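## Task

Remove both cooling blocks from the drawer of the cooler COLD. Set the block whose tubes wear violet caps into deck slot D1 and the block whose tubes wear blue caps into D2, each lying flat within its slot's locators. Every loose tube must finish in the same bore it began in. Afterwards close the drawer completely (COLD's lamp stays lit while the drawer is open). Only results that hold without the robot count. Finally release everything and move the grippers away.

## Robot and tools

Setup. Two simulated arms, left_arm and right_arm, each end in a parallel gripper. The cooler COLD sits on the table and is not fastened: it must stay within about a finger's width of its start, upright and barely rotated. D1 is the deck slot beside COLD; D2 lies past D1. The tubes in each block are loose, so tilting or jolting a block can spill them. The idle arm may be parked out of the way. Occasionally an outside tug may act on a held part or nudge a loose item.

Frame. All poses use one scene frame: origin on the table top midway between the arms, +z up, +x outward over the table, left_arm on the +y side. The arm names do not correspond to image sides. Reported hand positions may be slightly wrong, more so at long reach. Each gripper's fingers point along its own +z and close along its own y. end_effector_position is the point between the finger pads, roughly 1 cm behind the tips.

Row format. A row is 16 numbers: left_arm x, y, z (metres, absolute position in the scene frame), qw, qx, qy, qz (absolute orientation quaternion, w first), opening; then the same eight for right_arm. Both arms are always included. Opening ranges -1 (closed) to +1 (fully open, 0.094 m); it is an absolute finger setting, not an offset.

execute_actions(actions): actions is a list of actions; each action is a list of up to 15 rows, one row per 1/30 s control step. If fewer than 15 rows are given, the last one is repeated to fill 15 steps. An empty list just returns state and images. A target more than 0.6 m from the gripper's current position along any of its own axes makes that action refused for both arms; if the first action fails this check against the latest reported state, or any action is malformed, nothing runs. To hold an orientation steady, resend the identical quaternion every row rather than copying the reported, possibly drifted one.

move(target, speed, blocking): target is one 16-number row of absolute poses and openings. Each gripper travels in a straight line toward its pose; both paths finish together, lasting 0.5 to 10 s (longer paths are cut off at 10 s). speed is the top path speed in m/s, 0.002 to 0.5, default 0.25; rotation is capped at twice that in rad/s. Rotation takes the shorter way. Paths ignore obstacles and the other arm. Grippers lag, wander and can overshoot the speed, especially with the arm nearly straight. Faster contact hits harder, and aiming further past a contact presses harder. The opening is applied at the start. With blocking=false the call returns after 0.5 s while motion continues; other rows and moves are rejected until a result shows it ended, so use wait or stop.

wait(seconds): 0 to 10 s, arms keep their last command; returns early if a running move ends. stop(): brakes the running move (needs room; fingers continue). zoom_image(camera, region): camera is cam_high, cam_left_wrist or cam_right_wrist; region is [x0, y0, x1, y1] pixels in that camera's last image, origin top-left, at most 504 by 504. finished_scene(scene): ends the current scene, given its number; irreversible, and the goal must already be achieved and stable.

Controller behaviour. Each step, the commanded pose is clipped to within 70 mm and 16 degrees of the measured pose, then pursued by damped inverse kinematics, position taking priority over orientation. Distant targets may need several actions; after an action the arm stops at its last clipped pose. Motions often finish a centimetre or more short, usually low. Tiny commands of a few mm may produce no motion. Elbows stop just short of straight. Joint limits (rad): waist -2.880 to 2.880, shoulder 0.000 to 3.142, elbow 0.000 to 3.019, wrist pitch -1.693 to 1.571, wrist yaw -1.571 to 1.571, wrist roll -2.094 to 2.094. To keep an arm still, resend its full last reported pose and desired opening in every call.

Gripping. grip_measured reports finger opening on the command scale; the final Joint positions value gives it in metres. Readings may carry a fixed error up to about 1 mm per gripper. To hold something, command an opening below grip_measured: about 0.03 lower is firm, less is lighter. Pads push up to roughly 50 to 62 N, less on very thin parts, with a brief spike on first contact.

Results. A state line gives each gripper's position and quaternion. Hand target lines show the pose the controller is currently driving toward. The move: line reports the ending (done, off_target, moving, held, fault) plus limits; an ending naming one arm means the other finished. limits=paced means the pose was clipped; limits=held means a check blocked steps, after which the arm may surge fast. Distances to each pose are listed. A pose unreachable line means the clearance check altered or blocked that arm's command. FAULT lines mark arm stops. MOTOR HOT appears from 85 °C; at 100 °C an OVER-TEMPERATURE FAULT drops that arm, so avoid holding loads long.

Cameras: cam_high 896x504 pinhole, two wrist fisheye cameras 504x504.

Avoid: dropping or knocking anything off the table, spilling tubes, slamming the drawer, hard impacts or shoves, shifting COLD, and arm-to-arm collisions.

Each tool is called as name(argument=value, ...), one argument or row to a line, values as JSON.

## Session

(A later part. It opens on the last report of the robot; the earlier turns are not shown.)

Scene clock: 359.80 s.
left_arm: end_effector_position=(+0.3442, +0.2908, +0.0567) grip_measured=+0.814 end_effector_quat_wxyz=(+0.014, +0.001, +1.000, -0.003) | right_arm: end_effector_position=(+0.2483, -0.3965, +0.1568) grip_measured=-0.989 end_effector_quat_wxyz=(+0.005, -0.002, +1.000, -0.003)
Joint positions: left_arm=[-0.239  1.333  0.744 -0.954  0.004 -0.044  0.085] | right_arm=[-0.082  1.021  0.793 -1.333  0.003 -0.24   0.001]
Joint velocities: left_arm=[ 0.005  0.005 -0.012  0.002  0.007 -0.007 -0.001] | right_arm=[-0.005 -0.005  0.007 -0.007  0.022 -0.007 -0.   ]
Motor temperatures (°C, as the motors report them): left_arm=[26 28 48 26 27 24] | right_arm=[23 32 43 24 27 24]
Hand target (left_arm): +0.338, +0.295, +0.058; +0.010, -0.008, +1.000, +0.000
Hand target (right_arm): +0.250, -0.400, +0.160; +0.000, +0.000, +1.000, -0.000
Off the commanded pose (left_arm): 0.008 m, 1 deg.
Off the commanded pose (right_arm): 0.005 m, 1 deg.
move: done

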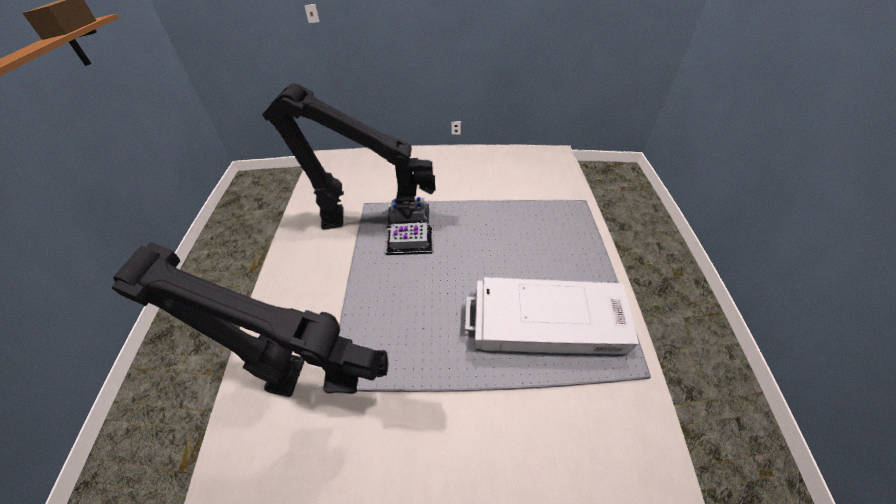

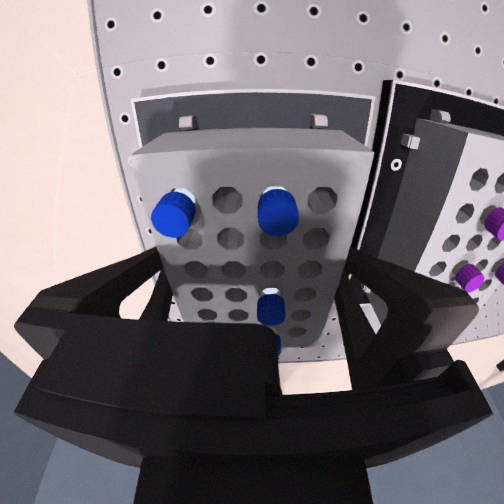

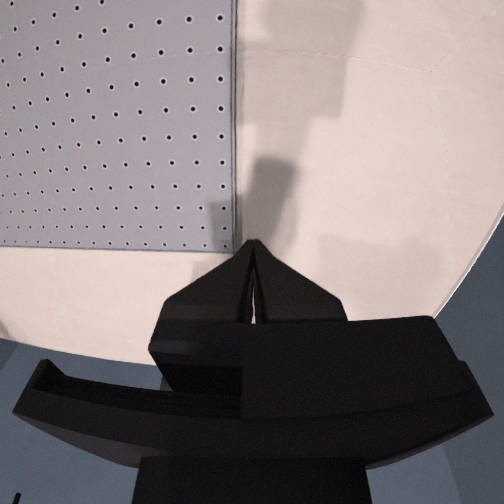

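Far end in, near end likely on pegs; push +x slightly.

move(
  target=[0.358,0.29,0.05,0.0,0,1,0,0.76,0.25,-0.4,0.16,0,0,1,0,-1],
  speed=0.01,
)

execute_actions(
  actions=[
    [[0.35,0.29,0.052,0,0,1,0,1,0.25,-0.4,0.16,0,0,1,0,-1]],
    [[0.35,0.29,0.1,0,0,1,0,1,0.25,-0.4,0.16,0,0,1,0,-1]],
    [[0.35,0.29,0.16,0,0,1,0,1,0.25,-0.4,0.16,0,0,1,0,-1]],
    [[0.3,0.29,0.18,0,0,1,0,1,0.25,-0.4,0.16,0,0,1,0,-1]],
    [[0.24,0.29,0.17,0,0,1,0,1,0.25,-0.4,0.16,0,0,1,0,-1]],
    [[0.21,0.29,0.15,0,0,1,0,1,0.25,-0.4,0.16,0,0,1,0,-1]],
  ],
)

zoom_image(
  camera="cam_left_wrist",
  region=[130,0,450,200],
)

zoom_image(
  camera="cam_high",
  region=[370,180,450,260],
)

Scene clock: 369.17 s.
left_arm: end_effector_position=(+0.3450, +0.2904, +0.0526) grip_measured=+0.814 end_effector_quat_wxyz=(+0.003, +0.002, +1.000, +0.001) | right_arm: end_effector_position=(+0.2483, -0.3965, +0.1568) grip_measured=-0.989 end_effector_quat_wxyz=(+0.005, -0.002, +1.000, -0.003)
Joint positions: left_arm=[-0.243  1.357  0.754 -0.962 -0.002 -0.045  0.085] | right_arm=[-0.082  1.021  0.793 -1.333  0.003 -0.24   0.001]
Joint velocities: left_arm=[-0.015  0.005  0.012  0.012 -0.007 -0.022 -0.   ] | right_arm=[-0.005 -0.015  0.007  0.002 -0.022 -0.037  0.001]
Motor temperatures (°C, as the motors report them): left_arm=[26 28 47 26 27 24] | right_arm=[23 32 43 24 27 24]
Hand target (left_arm): +0.358, +0.290, +0.050; +0.000, +0.000, +1.000, -0.000
Hand target (right_arm): +0.250, -0.400, +0.160; +0.000, +0.000, +1.000, -0.000
Off the commanded pose (left_arm): 0.013 m, 0 deg.
Off the commanded pose (right_arm): 0.005 m, 1 deg.
move: off_target (left_arm)

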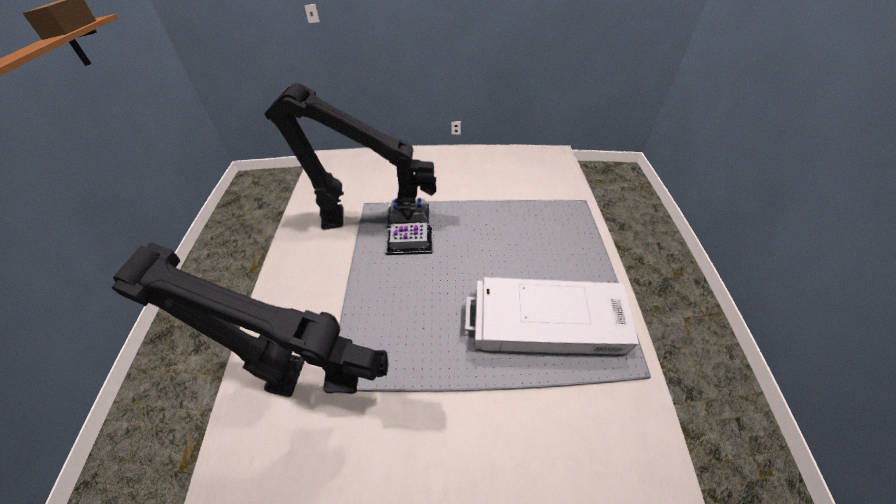

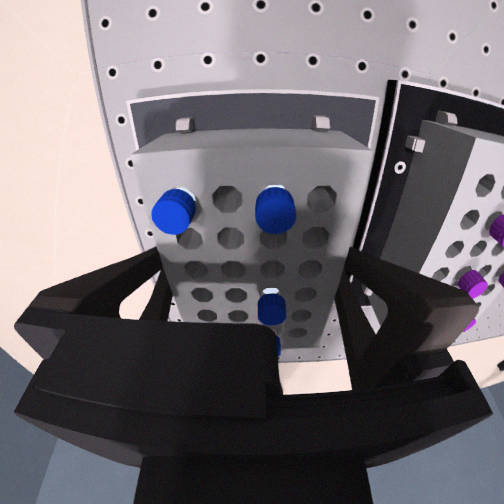

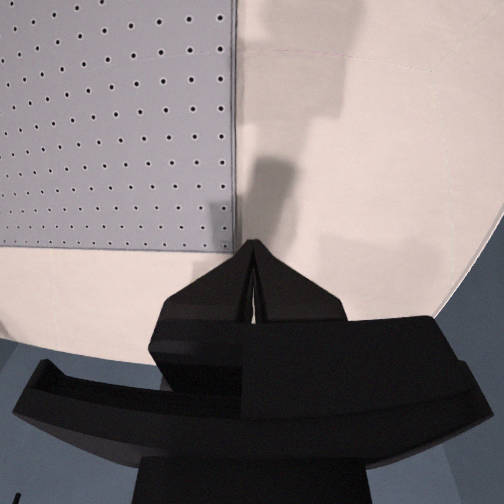

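Scene clock: 372.17 s.
left_arm: end_effector_position=(+0.2099, +0.2920, +0.1468) grip_measured=+1.000 end_effector_quat_wxyz=(-0.000, +0.002, +1.000, +0.001) | right_arm: end_effector_position=(+0.2483, -0.3965, +0.1568) grip_measured=-0.989 end_effector_quat_wxyz=(+0.005, -0.002, +1.000, -0.003)
Joint positions: left_arm=[-0.27   0.817  0.658 -1.413 -0.002 -0.071  0.094] | right_arm=[-0.082  1.021  0.793 -1.333  0.003 -0.24   0.001]
Joint velocities: left_arm=[-0.015 -0.005 -0.022 -0.002  0.007  0.081  0.   ] | right_arm=[-0.015 -0.024 -0.022 -0.012  0.051  0.022 -0.   ]
Motor temperatures (°C, as the motors report them): left_arm=[26 28 47 26 27 24] | right_arm=[23 32 43 24 27 24]
Hand target (left_arm): +0.210, +0.290, +0.150; -0.000, +0.000, +1.000, -0.000
Hand target (right_arm): +0.250, -0.400, +0.160; +0.000, +0.000, +1.000, -0.000
Off the commanded pose (left_arm): 0.004 m, 0 deg.
Off the commanded pose (right_arm): 0.005 m, 1 deg.

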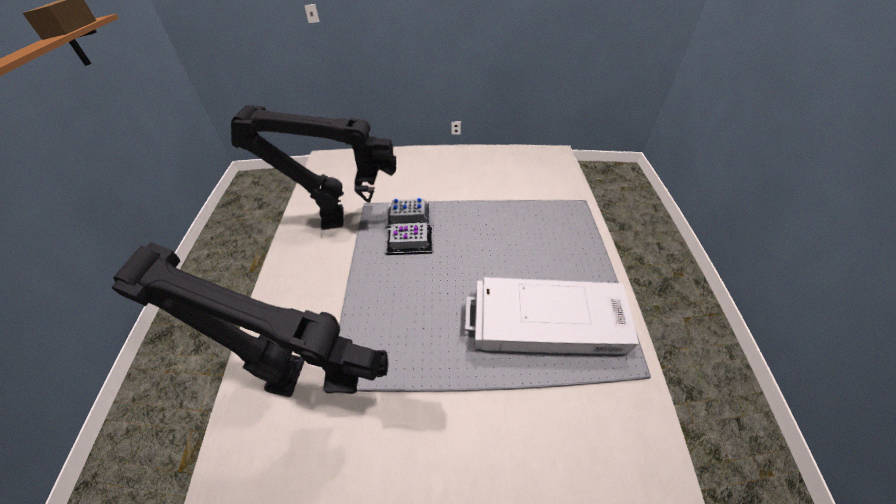

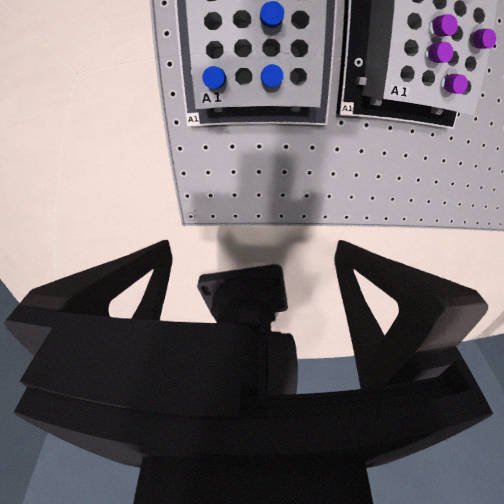

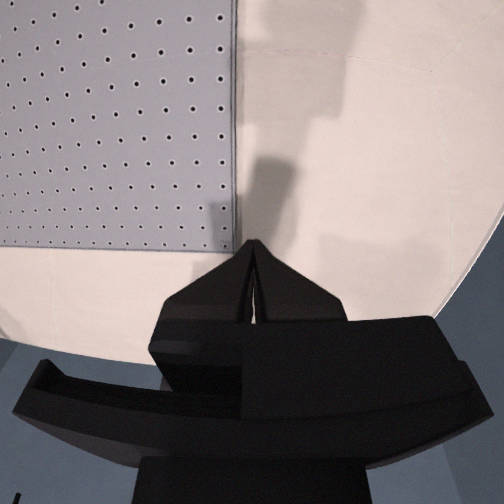

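Region (130, 0, 450, 200) of cam_left_wrist's 504x504 image, scaled by 1.575, with more detail than that image has; it fills the top 315 rows of this view, and the rest is white.

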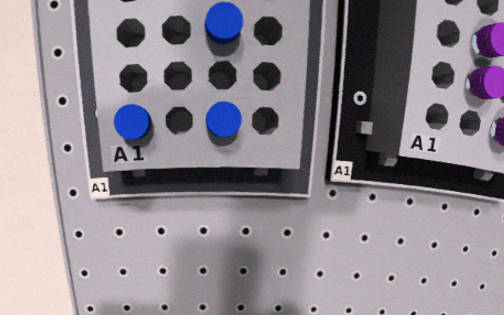

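Region (370, 180, 450, 260) of cam_high's 896x504 image, scaled by 6.300, with more detail than that image has.

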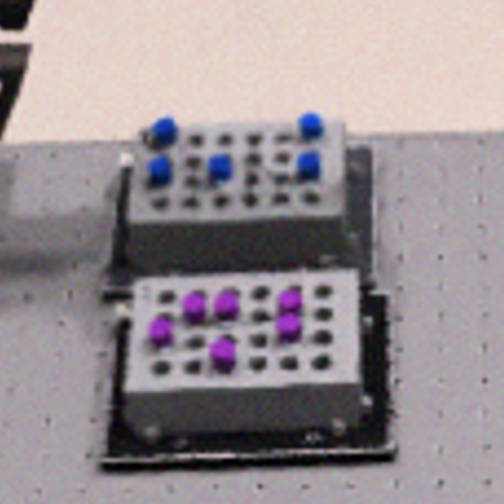

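move(
  target=[0.17,0.3,0.15,0.12,0,0.993,0,1,0.25,-0.4,0.16,0,0,1,0,-1],
)

zoom_image(
  camera="cam_left_wrist",
  region=[150,0,450,200],
)

Scene clock: 376.90 s.
left_arm: end_effector_position=(+0.1722, +0.2984, +0.1541) grip_measured=+1.000 end_effector_quat_wxyz=(+0.130, -0.002, +0.992, -0.003) | right_arm: end_effector_position=(+0.2483, -0.3965, +0.1568) grip_measured=-0.989 end_effector_quat_wxyz=(+0.005, -0.002, +1.000, -0.003)
Joint positions: left_arm=[-0.257  0.439  0.541 -1.413 -0.011 -0.066  0.094] | right_arm=[-0.082  1.021  0.793 -1.333  0.003 -0.24   0.001]
Joint velocities: left_arm=[-0.005 -0.024 -0.002  0.007 -0.022 -0.007  0.   ] | right_arm=[-0.024 -0.024  0.007  0.012 -0.081 -0.022 -0.001]
Motor temperatures (°C, as the motors report them): left_arm=[26 28 47 26 27 24] | right_arm=[23 32 43 24 27 24]
Hand target (left_arm): +0.170, +0.300, +0.151; +0.120, -0.000, +0.993, +0.000
Hand target (right_arm): +0.250, -0.400, +0.160; +0.000, +0.000, +1.000, -0.000
Off the commanded pose (left_arm): 0.005 m, 1 deg.
Off the commanded pose (right_arm): 0.005 m, 1 deg.
move: done

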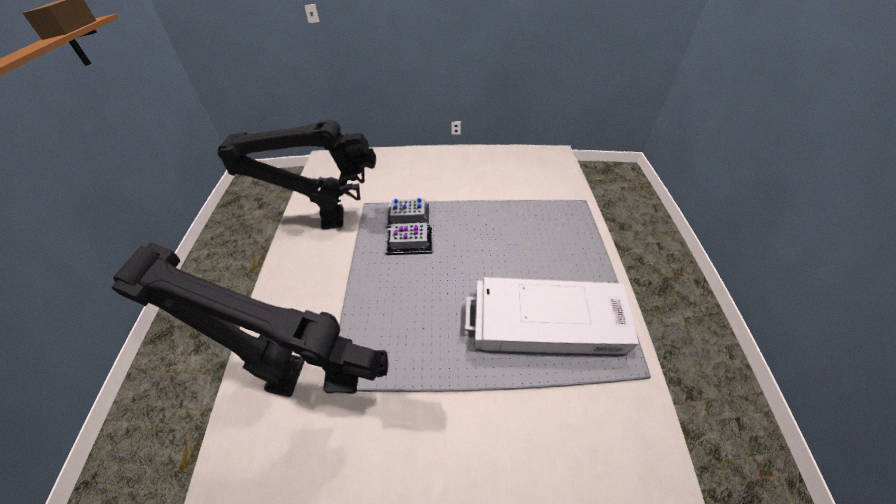

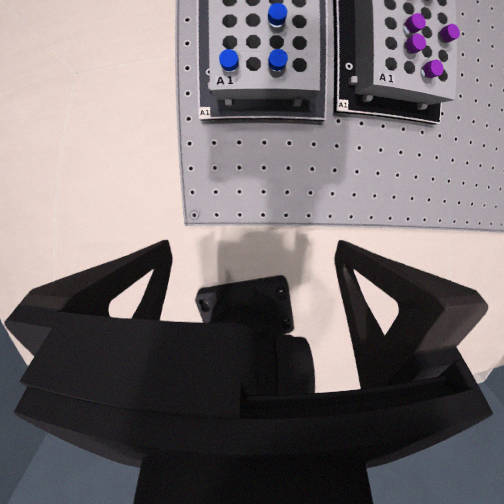

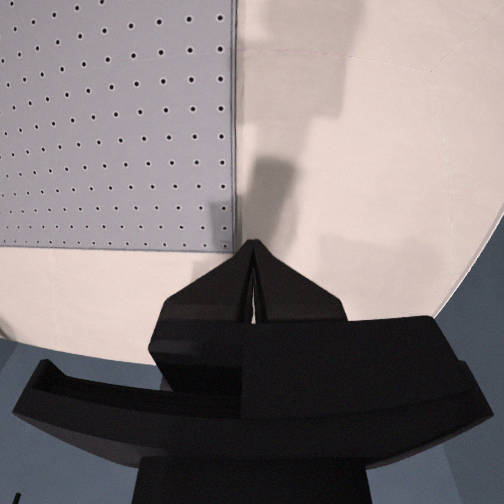

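Region (150, 0, 450, 200) of cam_left_wrist's 504x504 image, scaled by 1.680, with more detail than that image has.

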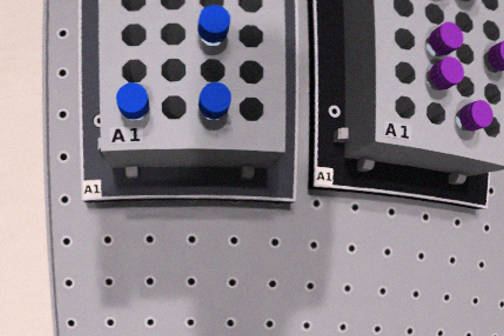

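finished_scene(
  scene=2,
)

The scene is finished: the task was done.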